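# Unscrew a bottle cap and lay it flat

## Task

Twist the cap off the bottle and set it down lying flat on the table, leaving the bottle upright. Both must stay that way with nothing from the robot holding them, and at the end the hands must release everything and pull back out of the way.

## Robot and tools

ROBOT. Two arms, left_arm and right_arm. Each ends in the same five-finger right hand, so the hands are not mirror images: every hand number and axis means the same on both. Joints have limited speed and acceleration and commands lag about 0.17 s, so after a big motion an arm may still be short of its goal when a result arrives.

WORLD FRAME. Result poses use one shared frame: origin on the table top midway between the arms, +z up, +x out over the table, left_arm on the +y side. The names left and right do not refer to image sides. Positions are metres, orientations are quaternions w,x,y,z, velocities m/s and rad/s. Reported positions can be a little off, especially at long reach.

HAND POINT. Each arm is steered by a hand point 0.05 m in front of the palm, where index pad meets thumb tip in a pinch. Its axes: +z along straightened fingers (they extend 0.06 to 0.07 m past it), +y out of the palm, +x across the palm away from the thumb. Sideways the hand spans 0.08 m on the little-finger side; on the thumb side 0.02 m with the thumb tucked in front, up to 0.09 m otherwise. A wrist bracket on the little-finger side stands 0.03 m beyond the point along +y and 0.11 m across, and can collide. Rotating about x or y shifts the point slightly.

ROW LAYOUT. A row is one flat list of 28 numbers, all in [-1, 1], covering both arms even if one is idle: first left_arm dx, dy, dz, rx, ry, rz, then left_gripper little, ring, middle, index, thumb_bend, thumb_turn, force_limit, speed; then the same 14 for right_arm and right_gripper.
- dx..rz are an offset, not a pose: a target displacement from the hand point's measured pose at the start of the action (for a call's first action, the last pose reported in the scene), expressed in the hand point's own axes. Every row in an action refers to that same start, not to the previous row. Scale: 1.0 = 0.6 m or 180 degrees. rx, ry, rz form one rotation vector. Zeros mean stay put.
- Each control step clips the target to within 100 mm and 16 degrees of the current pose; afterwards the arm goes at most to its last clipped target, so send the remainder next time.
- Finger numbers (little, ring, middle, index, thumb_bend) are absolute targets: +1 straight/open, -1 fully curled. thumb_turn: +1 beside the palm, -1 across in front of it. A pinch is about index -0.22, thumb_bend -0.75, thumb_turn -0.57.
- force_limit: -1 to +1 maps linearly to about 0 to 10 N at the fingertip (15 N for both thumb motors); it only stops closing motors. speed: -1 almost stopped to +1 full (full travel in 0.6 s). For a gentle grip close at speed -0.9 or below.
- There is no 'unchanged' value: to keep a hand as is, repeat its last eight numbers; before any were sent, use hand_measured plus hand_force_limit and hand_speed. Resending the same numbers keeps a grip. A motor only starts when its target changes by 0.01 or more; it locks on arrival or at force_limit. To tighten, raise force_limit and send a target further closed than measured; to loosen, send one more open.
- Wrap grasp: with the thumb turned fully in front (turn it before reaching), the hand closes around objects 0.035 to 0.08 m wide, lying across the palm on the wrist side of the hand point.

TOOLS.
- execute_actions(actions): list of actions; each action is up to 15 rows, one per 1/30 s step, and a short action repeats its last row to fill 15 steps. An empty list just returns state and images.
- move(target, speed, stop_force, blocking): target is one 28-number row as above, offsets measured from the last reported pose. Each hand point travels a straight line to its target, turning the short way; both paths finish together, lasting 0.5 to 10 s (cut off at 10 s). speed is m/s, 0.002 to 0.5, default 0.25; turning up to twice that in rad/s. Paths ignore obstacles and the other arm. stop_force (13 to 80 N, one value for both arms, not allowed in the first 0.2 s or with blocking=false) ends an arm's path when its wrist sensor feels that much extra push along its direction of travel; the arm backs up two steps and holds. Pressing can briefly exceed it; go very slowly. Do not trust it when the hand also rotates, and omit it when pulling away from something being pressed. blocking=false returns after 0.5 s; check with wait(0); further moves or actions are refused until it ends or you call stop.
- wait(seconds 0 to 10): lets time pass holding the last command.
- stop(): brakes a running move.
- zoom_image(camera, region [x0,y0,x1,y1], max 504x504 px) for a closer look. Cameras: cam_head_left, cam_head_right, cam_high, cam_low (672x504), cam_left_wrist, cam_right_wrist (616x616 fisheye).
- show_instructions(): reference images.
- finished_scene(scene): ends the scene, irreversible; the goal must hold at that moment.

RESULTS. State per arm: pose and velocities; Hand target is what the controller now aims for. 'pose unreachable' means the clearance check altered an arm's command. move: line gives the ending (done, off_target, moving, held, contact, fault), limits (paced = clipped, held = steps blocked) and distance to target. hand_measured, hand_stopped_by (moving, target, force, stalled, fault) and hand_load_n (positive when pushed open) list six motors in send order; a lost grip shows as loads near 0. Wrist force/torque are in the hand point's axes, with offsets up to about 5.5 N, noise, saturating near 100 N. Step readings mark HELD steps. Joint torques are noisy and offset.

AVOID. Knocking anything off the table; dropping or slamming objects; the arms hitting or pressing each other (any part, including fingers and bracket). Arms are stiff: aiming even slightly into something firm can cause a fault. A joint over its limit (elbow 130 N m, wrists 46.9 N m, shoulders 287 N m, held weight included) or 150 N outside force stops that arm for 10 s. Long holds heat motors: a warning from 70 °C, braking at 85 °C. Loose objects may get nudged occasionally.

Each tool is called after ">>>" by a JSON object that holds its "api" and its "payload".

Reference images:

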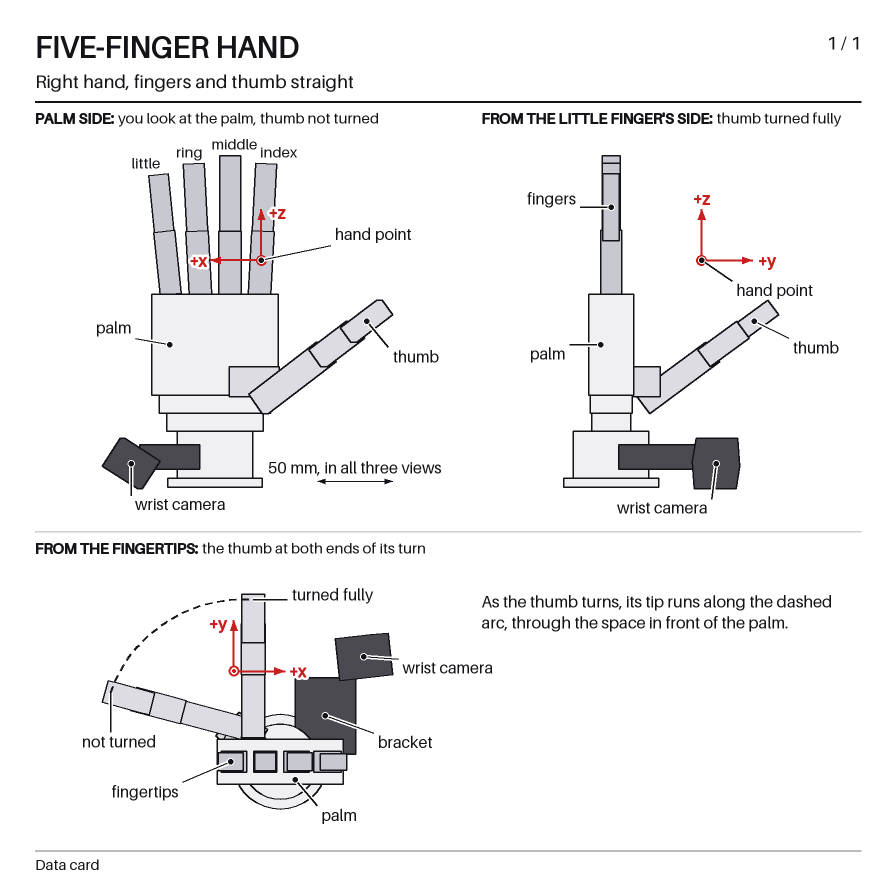

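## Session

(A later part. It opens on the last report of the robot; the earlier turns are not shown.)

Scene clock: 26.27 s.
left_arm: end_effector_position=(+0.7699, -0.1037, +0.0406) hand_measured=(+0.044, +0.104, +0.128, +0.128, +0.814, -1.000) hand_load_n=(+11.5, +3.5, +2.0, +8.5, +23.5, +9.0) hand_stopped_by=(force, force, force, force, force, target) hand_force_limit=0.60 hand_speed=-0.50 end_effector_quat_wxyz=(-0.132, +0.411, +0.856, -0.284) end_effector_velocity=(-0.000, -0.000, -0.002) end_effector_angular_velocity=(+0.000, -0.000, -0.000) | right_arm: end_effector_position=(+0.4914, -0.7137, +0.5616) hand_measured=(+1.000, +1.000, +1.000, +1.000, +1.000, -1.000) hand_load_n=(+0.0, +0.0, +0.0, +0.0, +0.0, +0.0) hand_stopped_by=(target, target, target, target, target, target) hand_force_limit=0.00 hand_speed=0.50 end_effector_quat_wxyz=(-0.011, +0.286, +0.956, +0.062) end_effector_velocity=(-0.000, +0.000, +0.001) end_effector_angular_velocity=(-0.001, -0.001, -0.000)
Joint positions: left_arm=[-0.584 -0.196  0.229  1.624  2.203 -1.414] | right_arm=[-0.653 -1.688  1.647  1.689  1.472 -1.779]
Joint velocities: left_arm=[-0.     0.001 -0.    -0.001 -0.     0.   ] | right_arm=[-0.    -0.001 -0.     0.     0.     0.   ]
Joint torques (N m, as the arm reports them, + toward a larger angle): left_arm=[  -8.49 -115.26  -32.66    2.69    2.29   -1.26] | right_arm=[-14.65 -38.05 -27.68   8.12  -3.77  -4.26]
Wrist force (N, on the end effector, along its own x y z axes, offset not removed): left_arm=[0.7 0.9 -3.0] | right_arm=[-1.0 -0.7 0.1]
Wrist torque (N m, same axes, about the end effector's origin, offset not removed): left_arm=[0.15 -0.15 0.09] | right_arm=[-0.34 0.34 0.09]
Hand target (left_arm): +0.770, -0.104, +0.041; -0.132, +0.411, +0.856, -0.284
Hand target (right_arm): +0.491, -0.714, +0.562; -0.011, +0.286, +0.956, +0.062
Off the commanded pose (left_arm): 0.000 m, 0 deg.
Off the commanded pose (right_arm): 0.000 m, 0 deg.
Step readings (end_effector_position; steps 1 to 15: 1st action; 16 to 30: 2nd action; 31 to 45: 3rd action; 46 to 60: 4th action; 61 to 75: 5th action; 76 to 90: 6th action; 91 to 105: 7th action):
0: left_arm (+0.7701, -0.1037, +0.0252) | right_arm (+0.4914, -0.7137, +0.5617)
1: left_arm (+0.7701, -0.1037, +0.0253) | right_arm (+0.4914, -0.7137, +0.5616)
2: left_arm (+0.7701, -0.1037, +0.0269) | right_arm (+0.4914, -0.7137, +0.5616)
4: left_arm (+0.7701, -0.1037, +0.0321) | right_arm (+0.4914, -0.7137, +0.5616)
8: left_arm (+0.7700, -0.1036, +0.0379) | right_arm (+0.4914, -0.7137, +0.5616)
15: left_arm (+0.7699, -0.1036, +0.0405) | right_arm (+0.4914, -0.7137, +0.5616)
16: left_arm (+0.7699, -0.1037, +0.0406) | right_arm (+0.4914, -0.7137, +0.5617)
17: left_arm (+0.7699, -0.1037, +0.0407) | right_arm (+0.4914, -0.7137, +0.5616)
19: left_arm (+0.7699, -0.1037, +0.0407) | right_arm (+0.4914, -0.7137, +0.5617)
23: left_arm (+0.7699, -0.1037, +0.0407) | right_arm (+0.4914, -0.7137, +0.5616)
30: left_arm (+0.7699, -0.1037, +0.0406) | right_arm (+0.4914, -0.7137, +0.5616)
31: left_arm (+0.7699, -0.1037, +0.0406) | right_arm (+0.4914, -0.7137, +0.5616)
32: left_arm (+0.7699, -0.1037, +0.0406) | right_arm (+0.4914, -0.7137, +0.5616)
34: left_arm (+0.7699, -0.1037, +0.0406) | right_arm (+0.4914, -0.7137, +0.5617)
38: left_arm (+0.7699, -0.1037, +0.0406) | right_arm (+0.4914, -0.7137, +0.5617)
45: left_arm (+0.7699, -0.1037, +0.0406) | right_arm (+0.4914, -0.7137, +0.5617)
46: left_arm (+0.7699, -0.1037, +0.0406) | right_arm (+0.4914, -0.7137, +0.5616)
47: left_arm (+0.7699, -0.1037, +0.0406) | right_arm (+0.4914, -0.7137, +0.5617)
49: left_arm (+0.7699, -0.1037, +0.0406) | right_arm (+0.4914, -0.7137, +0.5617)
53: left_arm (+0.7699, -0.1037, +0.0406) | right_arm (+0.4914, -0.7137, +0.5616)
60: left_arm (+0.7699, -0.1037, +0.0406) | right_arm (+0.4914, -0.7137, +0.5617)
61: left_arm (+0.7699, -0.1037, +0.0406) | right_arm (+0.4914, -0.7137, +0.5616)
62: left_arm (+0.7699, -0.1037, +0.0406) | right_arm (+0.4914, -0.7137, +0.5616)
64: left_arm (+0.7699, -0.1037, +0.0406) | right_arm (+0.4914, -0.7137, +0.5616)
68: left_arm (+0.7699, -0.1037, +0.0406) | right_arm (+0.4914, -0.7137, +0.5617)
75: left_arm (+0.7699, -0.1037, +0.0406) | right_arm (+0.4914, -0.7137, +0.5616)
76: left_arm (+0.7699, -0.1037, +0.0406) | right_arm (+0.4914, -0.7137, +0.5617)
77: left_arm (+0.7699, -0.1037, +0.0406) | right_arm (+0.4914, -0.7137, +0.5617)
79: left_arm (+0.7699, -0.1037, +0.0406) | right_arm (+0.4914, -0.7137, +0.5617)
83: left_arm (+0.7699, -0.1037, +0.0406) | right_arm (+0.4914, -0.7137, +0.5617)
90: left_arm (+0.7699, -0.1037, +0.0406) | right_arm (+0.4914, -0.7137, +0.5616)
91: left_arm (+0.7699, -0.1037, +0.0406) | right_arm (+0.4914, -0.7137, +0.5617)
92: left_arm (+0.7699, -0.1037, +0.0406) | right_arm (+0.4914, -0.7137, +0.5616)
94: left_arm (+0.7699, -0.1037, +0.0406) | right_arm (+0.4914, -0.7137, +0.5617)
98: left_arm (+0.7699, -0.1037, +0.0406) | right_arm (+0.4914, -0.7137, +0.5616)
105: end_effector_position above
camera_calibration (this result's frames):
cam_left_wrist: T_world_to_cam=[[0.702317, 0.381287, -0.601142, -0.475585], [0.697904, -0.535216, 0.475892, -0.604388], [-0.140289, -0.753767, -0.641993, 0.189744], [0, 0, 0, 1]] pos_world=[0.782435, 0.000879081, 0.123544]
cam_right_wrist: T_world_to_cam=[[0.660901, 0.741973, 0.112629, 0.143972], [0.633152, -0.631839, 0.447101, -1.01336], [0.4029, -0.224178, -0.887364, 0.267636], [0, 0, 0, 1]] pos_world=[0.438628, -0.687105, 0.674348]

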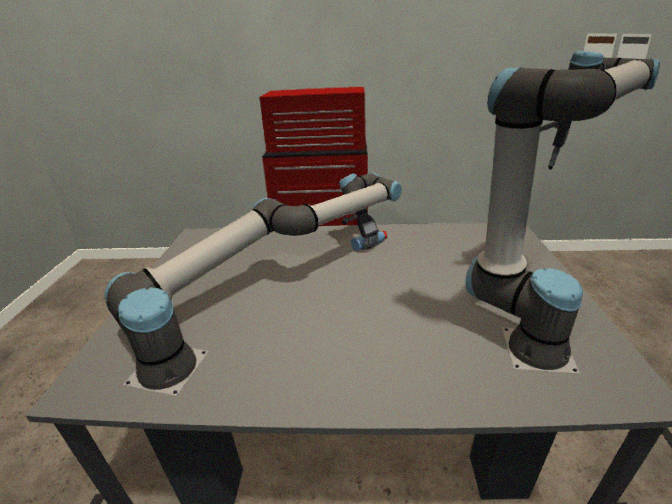

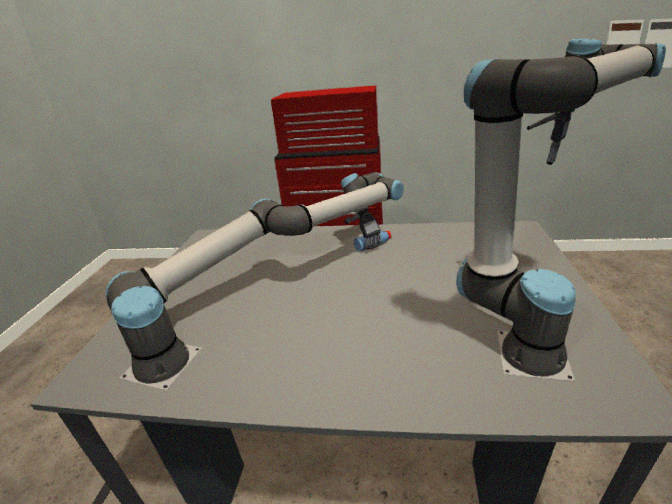

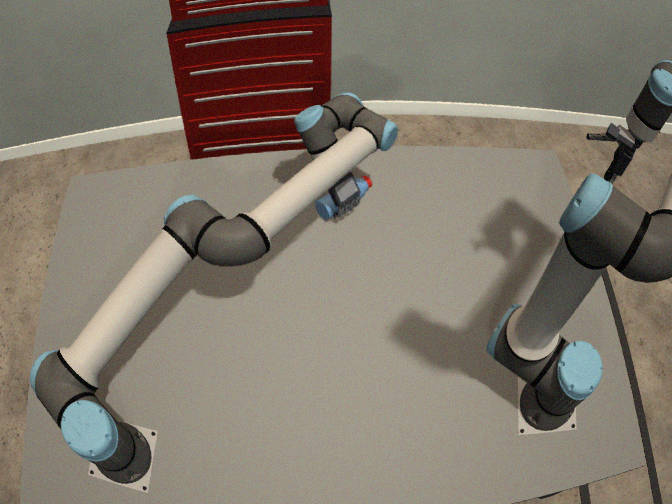

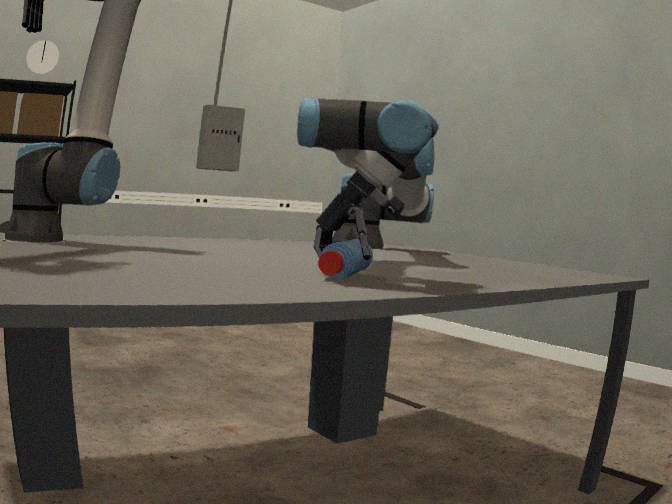

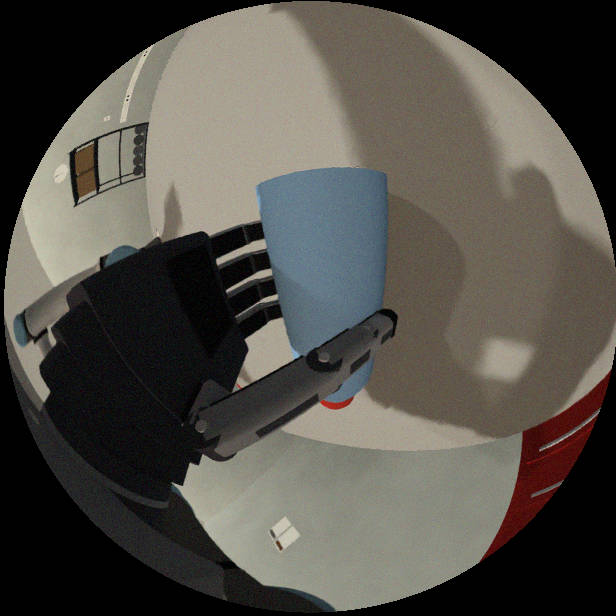

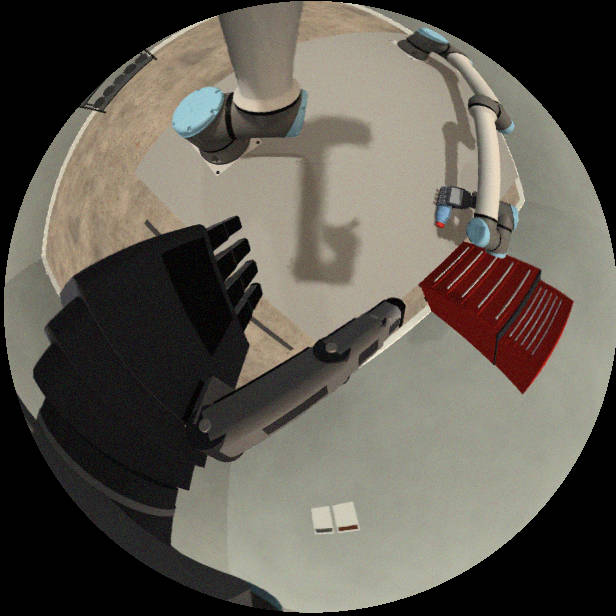

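>>> {"api": "move", "payload": {"target": [0.488,-0.272,-0.24,-0.2,0,0, -1,-1,-1,-1,-1,-1,0.6,-0.5, 0,0,0,0,0,0, 1,1,1,1,1,-1,0,0.5], "speed": 0.2}}

>>> {"api": "move", "payload": {"target": [0,0,0,0,-0.5,0, -1,-1,-1,-1,-1,-1,0.6,-0.5, 0,0,0,0,0,0, 1,1,1,1,1,-1,0,0.5], "speed": 0.3}}

Scene clock: 29.07 s.
left_arm: end_effector_position=(+0.5502, +0.0975, +0.2510) hand_measured=(+0.044, +0.104, +0.128, +0.128, +0.814, -1.000) hand_load_n=(+11.0, +3.5, +2.0, +9.0, +23.5, +10.0) hand_stopped_by=(force, force, force, force, force, target) hand_force_limit=0.60 hand_speed=-0.50 end_effector_quat_wxyz=(+0.001, +0.432, +0.902, -0.006) end_effector_velocity=(-0.002, +0.002, +0.000) end_effector_angular_velocity=(+0.004, -0.003, +0.000) | right_arm: end_effector_position=(+0.4914, -0.7137, +0.5616) hand_measured=(+1.000, +1.000, +1.000, +1.000, +1.000, -1.000) hand_load_n=(+0.0, +0.0, +0.0, +0.0, +0.0, +0.0) hand_stopped_by=(target, target, target, target, target, target) hand_force_limit=0.00 hand_speed=0.50 end_effector_quat_wxyz=(-0.011, +0.286, +0.956, +0.062) end_effector_velocity=(-0.000, +0.000, +0.001) end_effector_angular_velocity=(+0.000, -0.000, -0.000)
Joint positions: left_arm=[-0.824 -1.066  1.419  1.209  1.579 -1.685] | right_arm=[-0.653 -1.688  1.647  1.689  1.472 -1.779]
Joint velocities: left_arm=[-0.003 -0.003  0.005 -0.    -0.004 -0.003] | right_arm=[ 0.    -0.001 -0.     0.001 -0.     0.   ]
Joint torques (N m, as the arm reports them, + toward a larger angle): left_arm=[-10.84 -81.92 -28.16   1.92  -2.88  -2.  ] | right_arm=[-17.39 -40.15 -26.84   7.83  -3.37  -4.05]
Wrist force (N, on the end effector, along its own x y z axes, offset not removed): left_arm=[-1.1 0.8 -2.5] | right_arm=[-1.5 -0.1 -2.3]
Wrist torque (N m, same axes, about the end effector's origin, offset not removed): left_arm=[0.22 0.21 -0.01] | right_arm=[-0.14 0.31 -0.11]
Hand target (left_arm): +0.550, +0.098, +0.251; +0.002, +0.432, +0.902, -0.005
Hand target (right_arm): +0.491, -0.714, +0.562; -0.011, +0.286, +0.956, +0.062
Off the commanded pose (left_arm): 0.001 m, 0 deg.
Off the commanded pose (right_arm): 0.000 m, 0 deg.
move: done
camera_calibration (this result's frames):
cam_left_wrist: T_world_to_cam=[[0.858434, 0.512338, -0.0245108, -0.514889], [0.451762, -0.732579, 0.509155, -0.297215], [0.242903, -0.448149, -0.860326, 0.259782], [0, 0, 0, 1]] pos_world=[0.513167, 0.162485, 0.362205]
cam_right_wrist: T_world_to_cam=[[0.660901, 0.741973, 0.112629, 0.143972], [0.633152, -0.631839, 0.447101, -1.01336], [0.4029, -0.224178, -0.887364, 0.267636], [0, 0, 0, 1]] pos_world=[0.438628, -0.687105, 0.674348]

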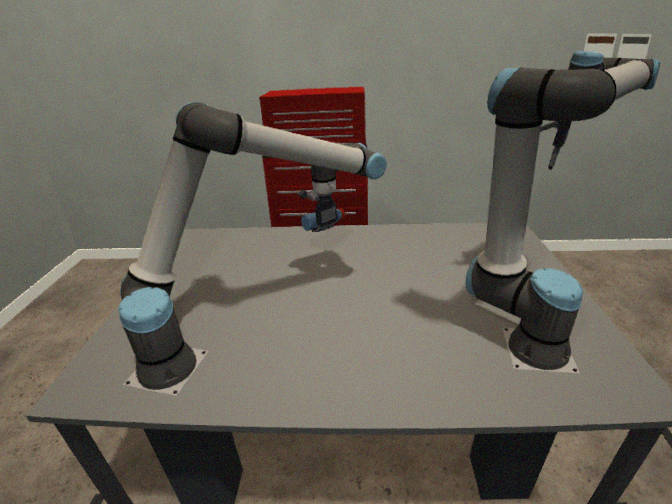

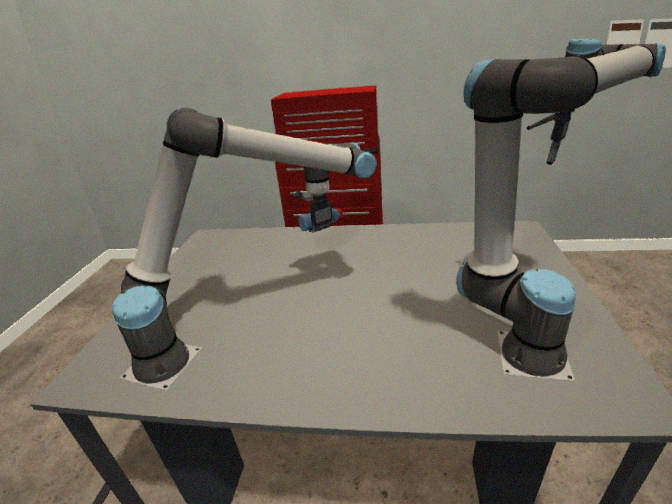

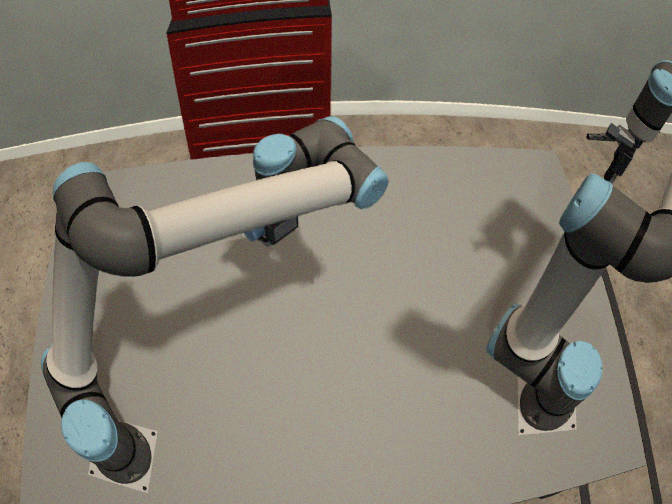

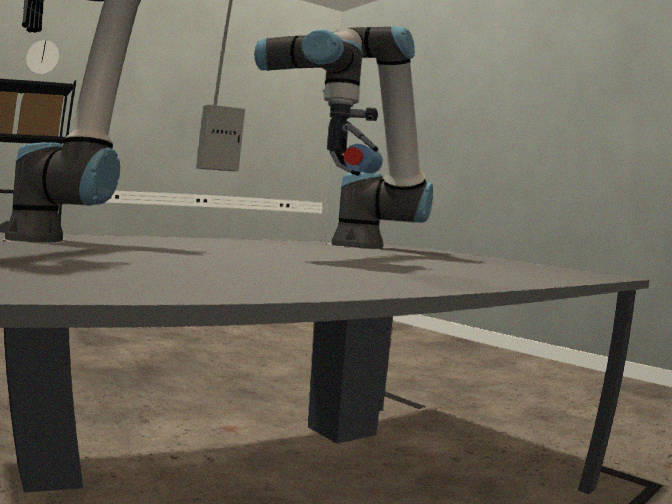

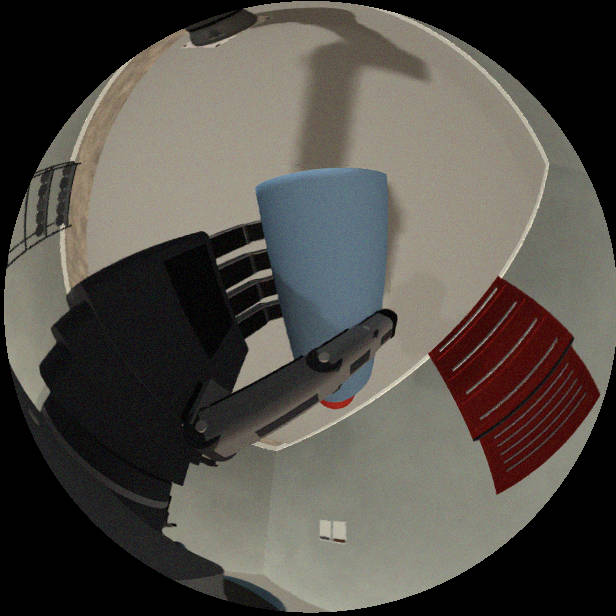

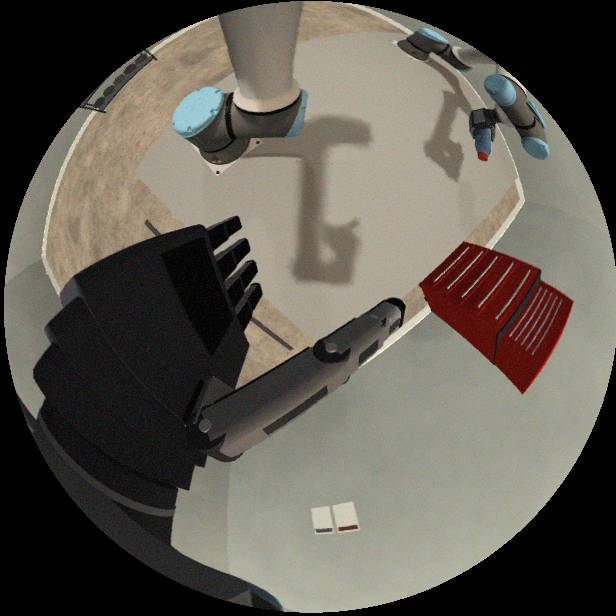

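Scene clock: 32.33 s.
left_arm: end_effector_position=(+0.5501, +0.0976, +0.2509) hand_measured=(+0.044, +0.104, +0.128, +0.128, +0.814, -1.000) hand_load_n=(+11.0, +3.5, +2.0, +9.0, +23.5, +9.5) hand_stopped_by=(force, force, force, force, force, target) hand_force_limit=0.60 hand_speed=-0.50 end_effector_quat_wxyz=(+0.638, +0.301, +0.638, -0.310) end_effector_velocity=(+0.000, -0.001, -0.001) end_effector_angular_velocity=(-0.011, -0.010, -0.000) | right_arm: end_effector_position=(+0.4914, -0.7137, +0.5616) hand_measured=(+1.000, +1.000, +1.000, +1.000, +1.000, -1.000) hand_load_n=(+0.0, +0.0, +0.0, +0.0, +0.0, +0.0) hand_stopped_by=(target, target, target, target, target, target) hand_force_limit=0.00 hand_speed=0.50 end_effector_quat_wxyz=(-0.011, +0.286, +0.956, +0.062) end_effector_velocity=(+0.000, -0.000, -0.000) end_effector_angular_velocity=(-0.001, -0.000, -0.000)
Joint positions: left_arm=[-0.885 -1.39   2.281 -0.896  1.396 -1.581] | right_arm=[-0.653 -1.688  1.647  1.689  1.472 -1.779]
Joint velocities: left_arm=[ 0.001  0.007  0.004 -0.026  0.001  0.004] | right_arm=[-0.    -0.     0.001 -0.001  0.     0.   ]
Joint torques (N m, as the arm reports them, + toward a larger angle): left_arm=[  9.54 -33.87 -20.59  -3.49   2.46   1.64] | right_arm=[-16.17 -40.32 -27.49   7.99  -3.66  -3.78]
Wrist force (N, on the end effector, along its own x y z axes, offset not removed): left_arm=[-1.8 1.3 -3.7] | right_arm=[2.2 -1.0 -3.1]
Wrist torque (N m, same axes, about the end effector's origin, offset not removed): left_arm=[0.26 0.46 -0.11] | right_arm=[0.02 -0.22 0.23]
Hand target (left_arm): +0.550, +0.098, +0.251; +0.638, +0.301, +0.637, -0.310
Hand target (right_arm): +0.491, -0.714, +0.562; -0.011, +0.286, +0.956, +0.062
Off the commanded pose (left_arm): 0.000 m, 0 deg.
Off the commanded pose (right_arm): 0.000 m, 0 deg.
move: done
camera_calibration (this result's frames):
cam_left_wrist: T_world_to_cam=[[0.782586, 0.609143, 0.128464, -0.521009], [-0.397533, 0.330173, 0.856127, -0.0206018], [0.479089, -0.721062, 0.500544, -0.184981], [0, 0, 0, 1]] pos_world=[0.488167, 0.190788, 0.17716]
cam_right_wrist: T_world_to_cam=[[0.660901, 0.741973, 0.11263, 0.143972], [0.633152, -0.631839, 0.447101, -1.01336], [0.4029, -0.224178, -0.887364, 0.267636], [0, 0, 0, 1]] pos_world=[0.438628, -0.687105, 0.674348]

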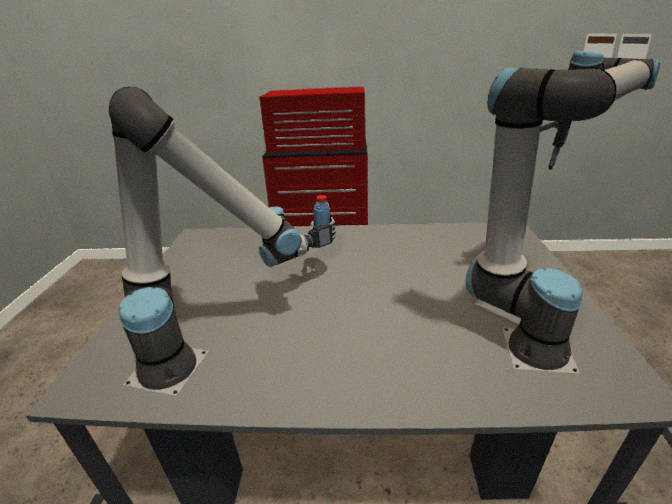

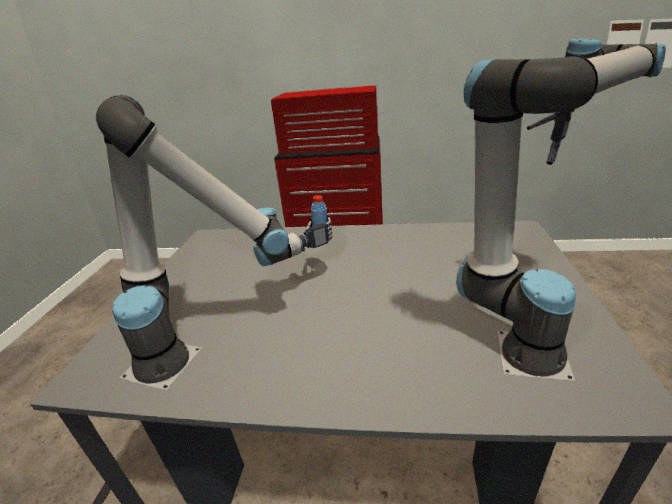

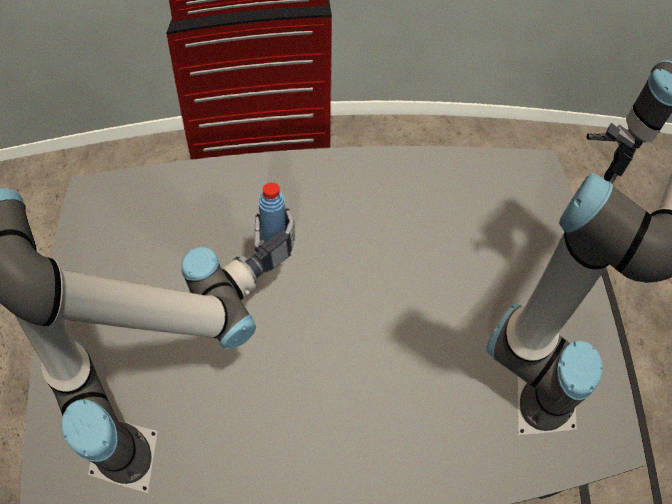

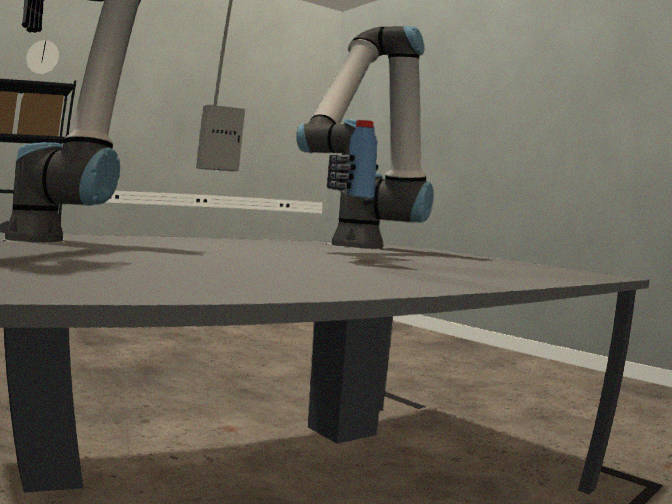

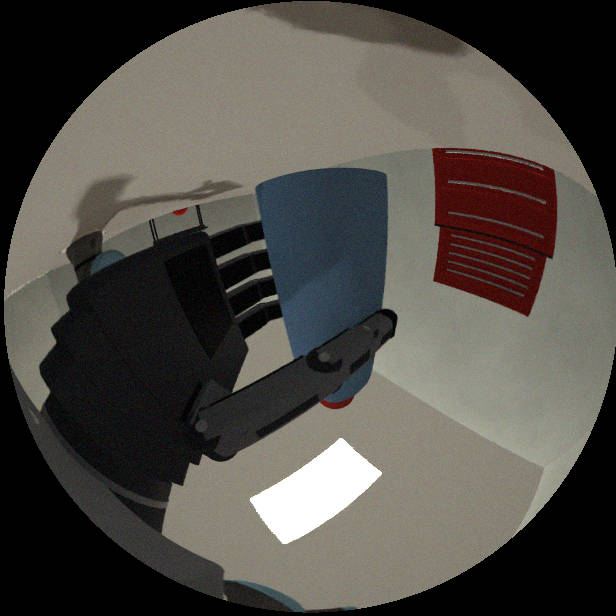

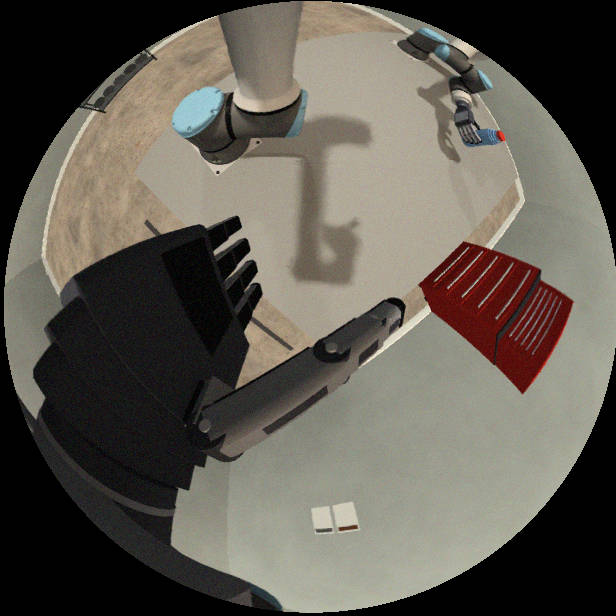

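>>> {"api": "move", "payload": {"target": [0.1,0,0.167,0,0,0, -1,-1,-1,-1,-1,-1,0.6,-0.5, 0.436,0.99,0.32,0,0,-0.66, 1,1,1,1,1,-1,0,0.5], "speed": 0.3}}

>>> {"api": "move", "payload": {"target": [0.15,0,0,0,0,0, -1,-1,-1,-1,-1,-1,0.6,-0.5, 0,0,0,0,0,0, 1,1,1,1,1,-1,0,0.5], "speed": 0.04, "stop_force": 13}}

Scene clock: 37.30 s.
left_arm: end_effector_position=(+0.6126, +0.0189, +0.1916) hand_measured=(+0.044, +0.104, +0.128, +0.128, +0.814, -1.000) hand_load_n=(+11.0, +3.5, +2.0, +9.0, +23.5, +9.5) hand_stopped_by=(force, force, force, force, force, target) hand_force_limit=0.60 hand_speed=-0.50 end_effector_quat_wxyz=(+0.638, +0.301, +0.638, -0.310) end_effector_velocity=(+0.000, +0.000, +0.000) end_effector_angular_velocity=(+0.000, +0.000, +0.000) | right_arm: end_effector_position=(+0.6002, -0.0548, +0.4513) hand_measured=(+1.000, +1.000, +1.000, +1.000, +1.000, -1.000) hand_load_n=(+0.0, +0.0, +0.0, +0.0, +0.0, +0.0) hand_stopped_by=(target, target, target, target, target, target) hand_force_limit=0.00 hand_speed=0.50 end_effector_quat_wxyz=(-0.047, +0.677, -0.733, -0.040) end_effector_velocity=(+0.001, +0.002, -0.000) end_effector_angular_velocity=(-0.002, +0.001, +0.008)
Joint positions: left_arm=[-0.856 -1.167  2.115 -0.954  1.425 -1.581] | right_arm=[ 0.605 -1.     0.957  1.545  1.468 -2.586]
Joint velocities: left_arm=[ 0.    -0.    -0.     0.001 -0.    -0.   ] | right_arm=[ 0.003  0.007 -0.01   0.005  0.001 -0.005]
Joint torques (N m, as the arm reports them, + toward a larger angle): left_arm=[ 12.03 -48.86 -36.03  -3.59   2.7   -1.93] | right_arm=[ 20.72 -64.6  -53.41   7.78   3.2   -4.  ]
Wrist force (N, on the end effector, along its own x y z axes, offset not removed): left_arm=[0.6 -0.7 -1.1] | right_arm=[2.4 0.5 -2.8]
Wrist torque (N m, same axes, about the end effector's origin, offset not removed): left_arm=[-0.32 -0.09 0.00] | right_arm=[0.04 -0.33 0.25]
Hand target (left_arm): +0.613, +0.019, +0.192; +0.638, +0.301, +0.638, -0.310
Hand target (right_arm): +0.600, -0.054, +0.451; -0.047, +0.678, -0.733, -0.040
Off the commanded pose (left_arm): 0.000 m, 0 deg.
Off the commanded pose (right_arm): 0.001 m, 0 deg.
move: done
camera_calibration (this result's frames):
cam_left_wrist: T_world_to_cam=[[0.782585, 0.609144, 0.128469, -0.514328], [-0.397538, 0.330171, 0.856125, 0.081025], [0.479087, -0.721062, 0.500545, -0.241979], [0, 0, 0, 1]] pos_world=[0.550645, 0.112066, 0.117829]
cam_right_wrist: T_world_to_cam=[[-0.975734, 0.21784, 0.0221026, 0.590073], [0.185194, 0.767197, 0.614094, -0.346429], [0.116818, 0.603286, -0.788923, 0.446177], [0, 0, 0, 1]] pos_world=[0.58779, -0.131934, 0.551697]

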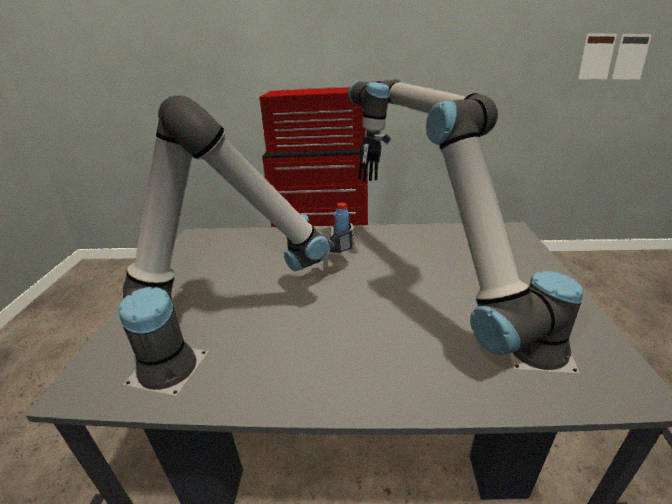

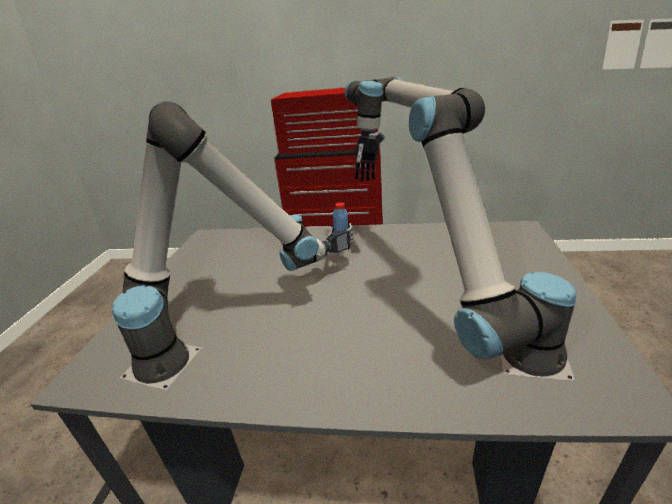

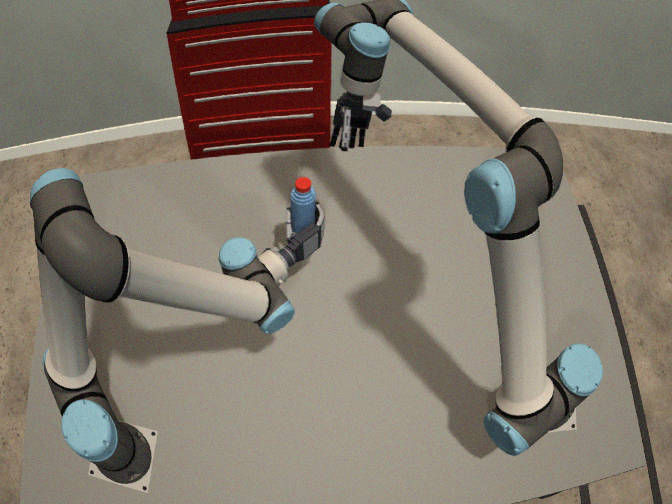

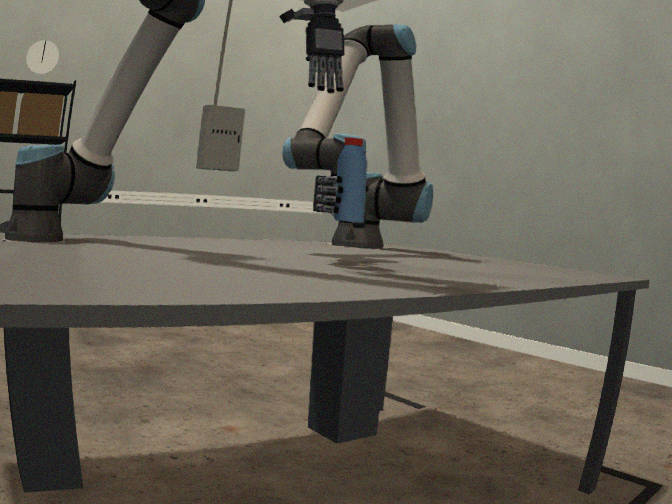

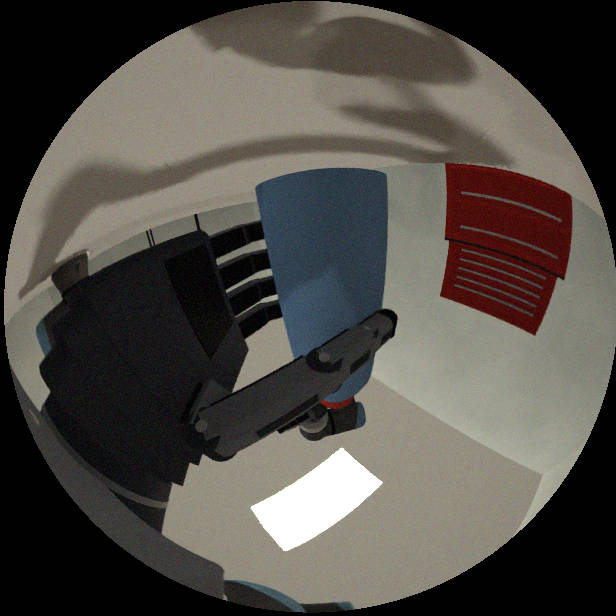

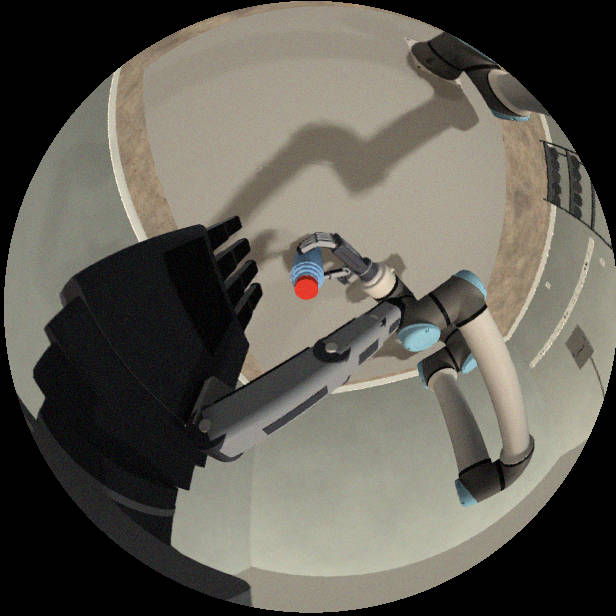

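Scene clock: 39.87 s.
left_arm: end_effector_position=(+0.6122, +0.0180, +0.1056) hand_measured=(+0.044, +0.104, +0.128, +0.128, +0.814, -1.000) hand_load_n=(+11.0, +3.5, +2.0, +9.0, +23.5, +9.5) hand_stopped_by=(force, force, force, force, force, target) hand_force_limit=0.60 hand_speed=-0.50 end_effector_quat_wxyz=(+0.638, +0.301, +0.638, -0.310) end_effector_velocity=(-0.000, +0.001, +0.005) end_effector_angular_velocity=(+0.005, +0.005, +0.000) | right_arm: end_effector_position=(+0.6002, -0.0548, +0.4513) hand_measured=(+1.000, +1.000, +1.000, +1.000, +1.000, -1.000) hand_load_n=(+0.0, +0.0, +0.0, +0.0, +0.0, +0.0) hand_stopped_by=(target, target, target, target, target, target) hand_force_limit=0.00 hand_speed=0.50 end_effector_quat_wxyz=(-0.047, +0.677, -0.733, -0.040) end_effector_velocity=(+0.000, -0.000, +0.001) end_effector_angular_velocity=(+0.001, -0.002, -0.000)
Joint positions: left_arm=[-0.857 -1.025  2.131 -1.111  1.424 -1.581] | right_arm=[ 0.605 -1.     0.957  1.545  1.468 -2.586]
Joint velocities: left_arm=[-0.    -0.012 -0.     0.019 -0.    -0.002] | right_arm=[-0.    -0.001 -0.    -0.     0.     0.   ]
Joint torques (N m, as the arm reports them, + toward a larger angle): left_arm=[-10.86 -50.4   -7.09   3.42  -0.03  -3.25] | right_arm=[-14.27 -93.69 -26.83   0.47  -1.45   3.4 ]
Wrist force (N, on the end effector, along its own x y z axes, offset not removed): left_arm=[-28.0 2.8 2.0] | right_arm=[6.6 -4.6 4.1]
Wrist torque (N m, same axes, about the end effector's origin, offset not removed): left_arm=[0.49 3.33 0.01] | right_arm=[-0.83 -1.14 0.43]
Hand target (left_arm): +0.612, +0.018, +0.107; +0.638, +0.301, +0.638, -0.310
Hand target (right_arm): +0.600, -0.055, +0.451; -0.047, +0.677, -0.733, -0.040
Off the commanded pose (left_arm): 0.004 m, 0 deg.
Off the commanded pose (right_arm): 0.000 m, 0 deg.
move: contact (left_arm)
camera_calibration (this result's frames):
cam_left_wrist: T_world_to_cam=[[0.782521, 0.609236, 0.128424, -0.502422], [-0.397623, 0.330268, 0.856048, 0.154856], [0.479121, -0.72094, 0.500688, -0.199451], [0, 0, 0, 1]] pos_world=[0.550291, 0.111158, 0.0318214]
cam_right_wrist: T_world_to_cam=[[-0.975734, 0.217843, 0.0220854, 0.590085], [0.185188, 0.767211, 0.614078, -0.346412], [0.116829, 0.603267, -0.788936, 0.446176], [0, 0, 0, 1]] pos_world=[0.587792, -0.131938, 0.551697]

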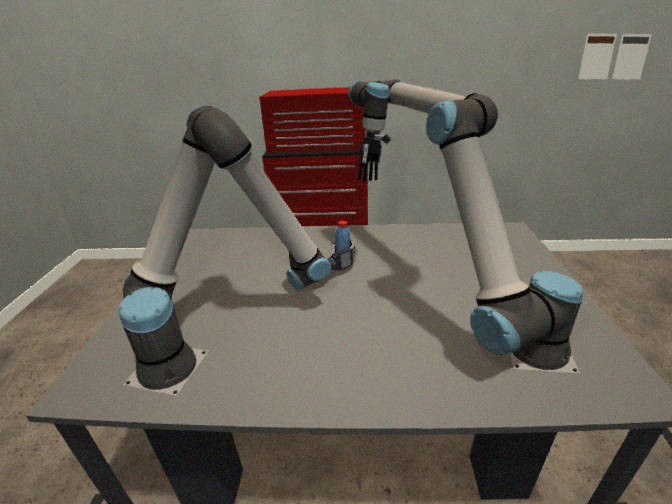

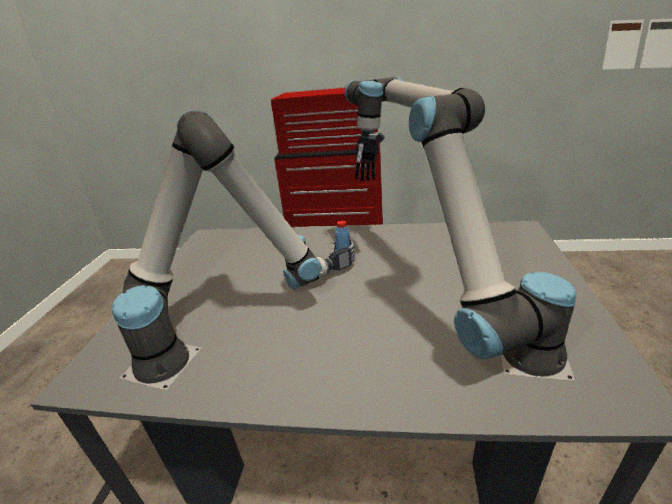

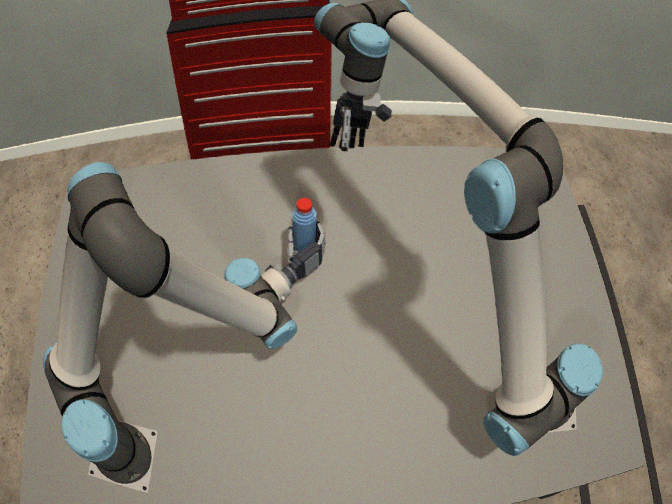

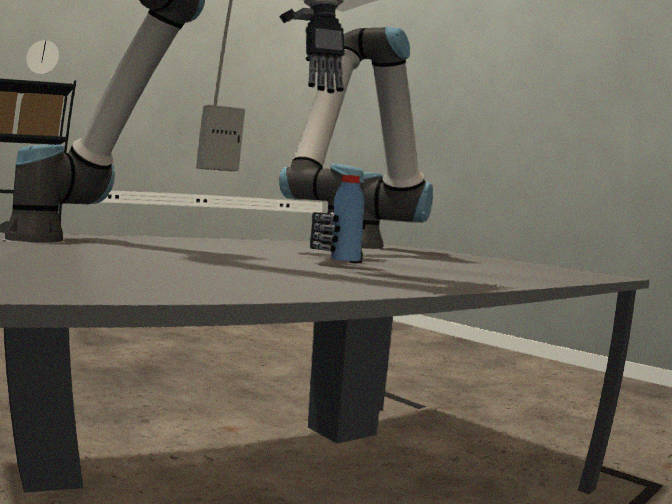

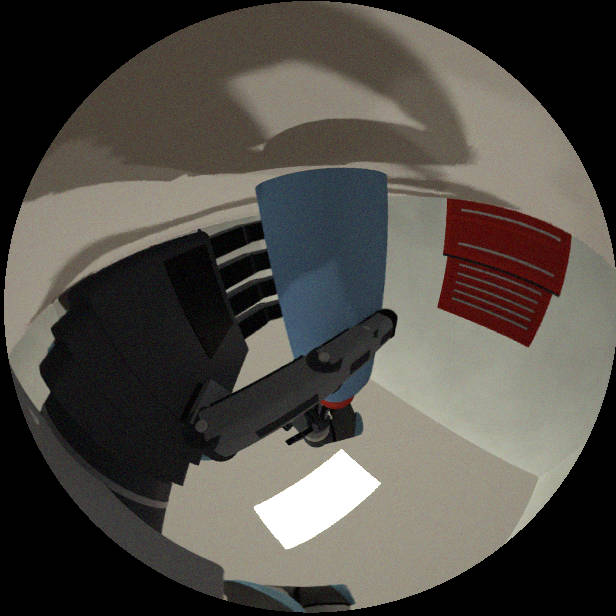

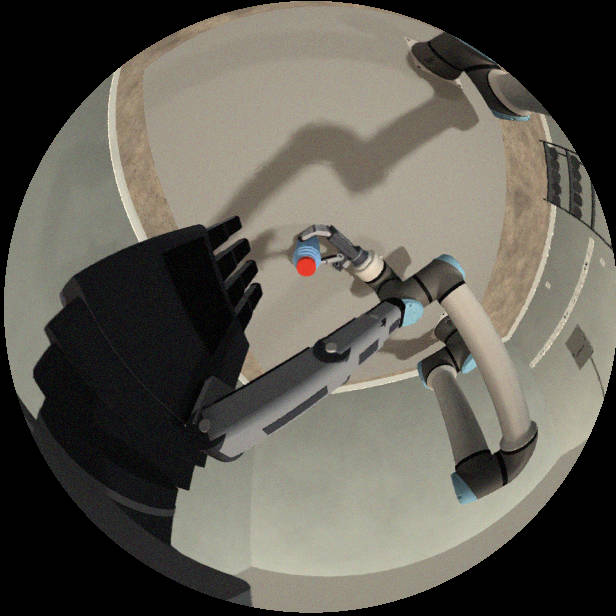

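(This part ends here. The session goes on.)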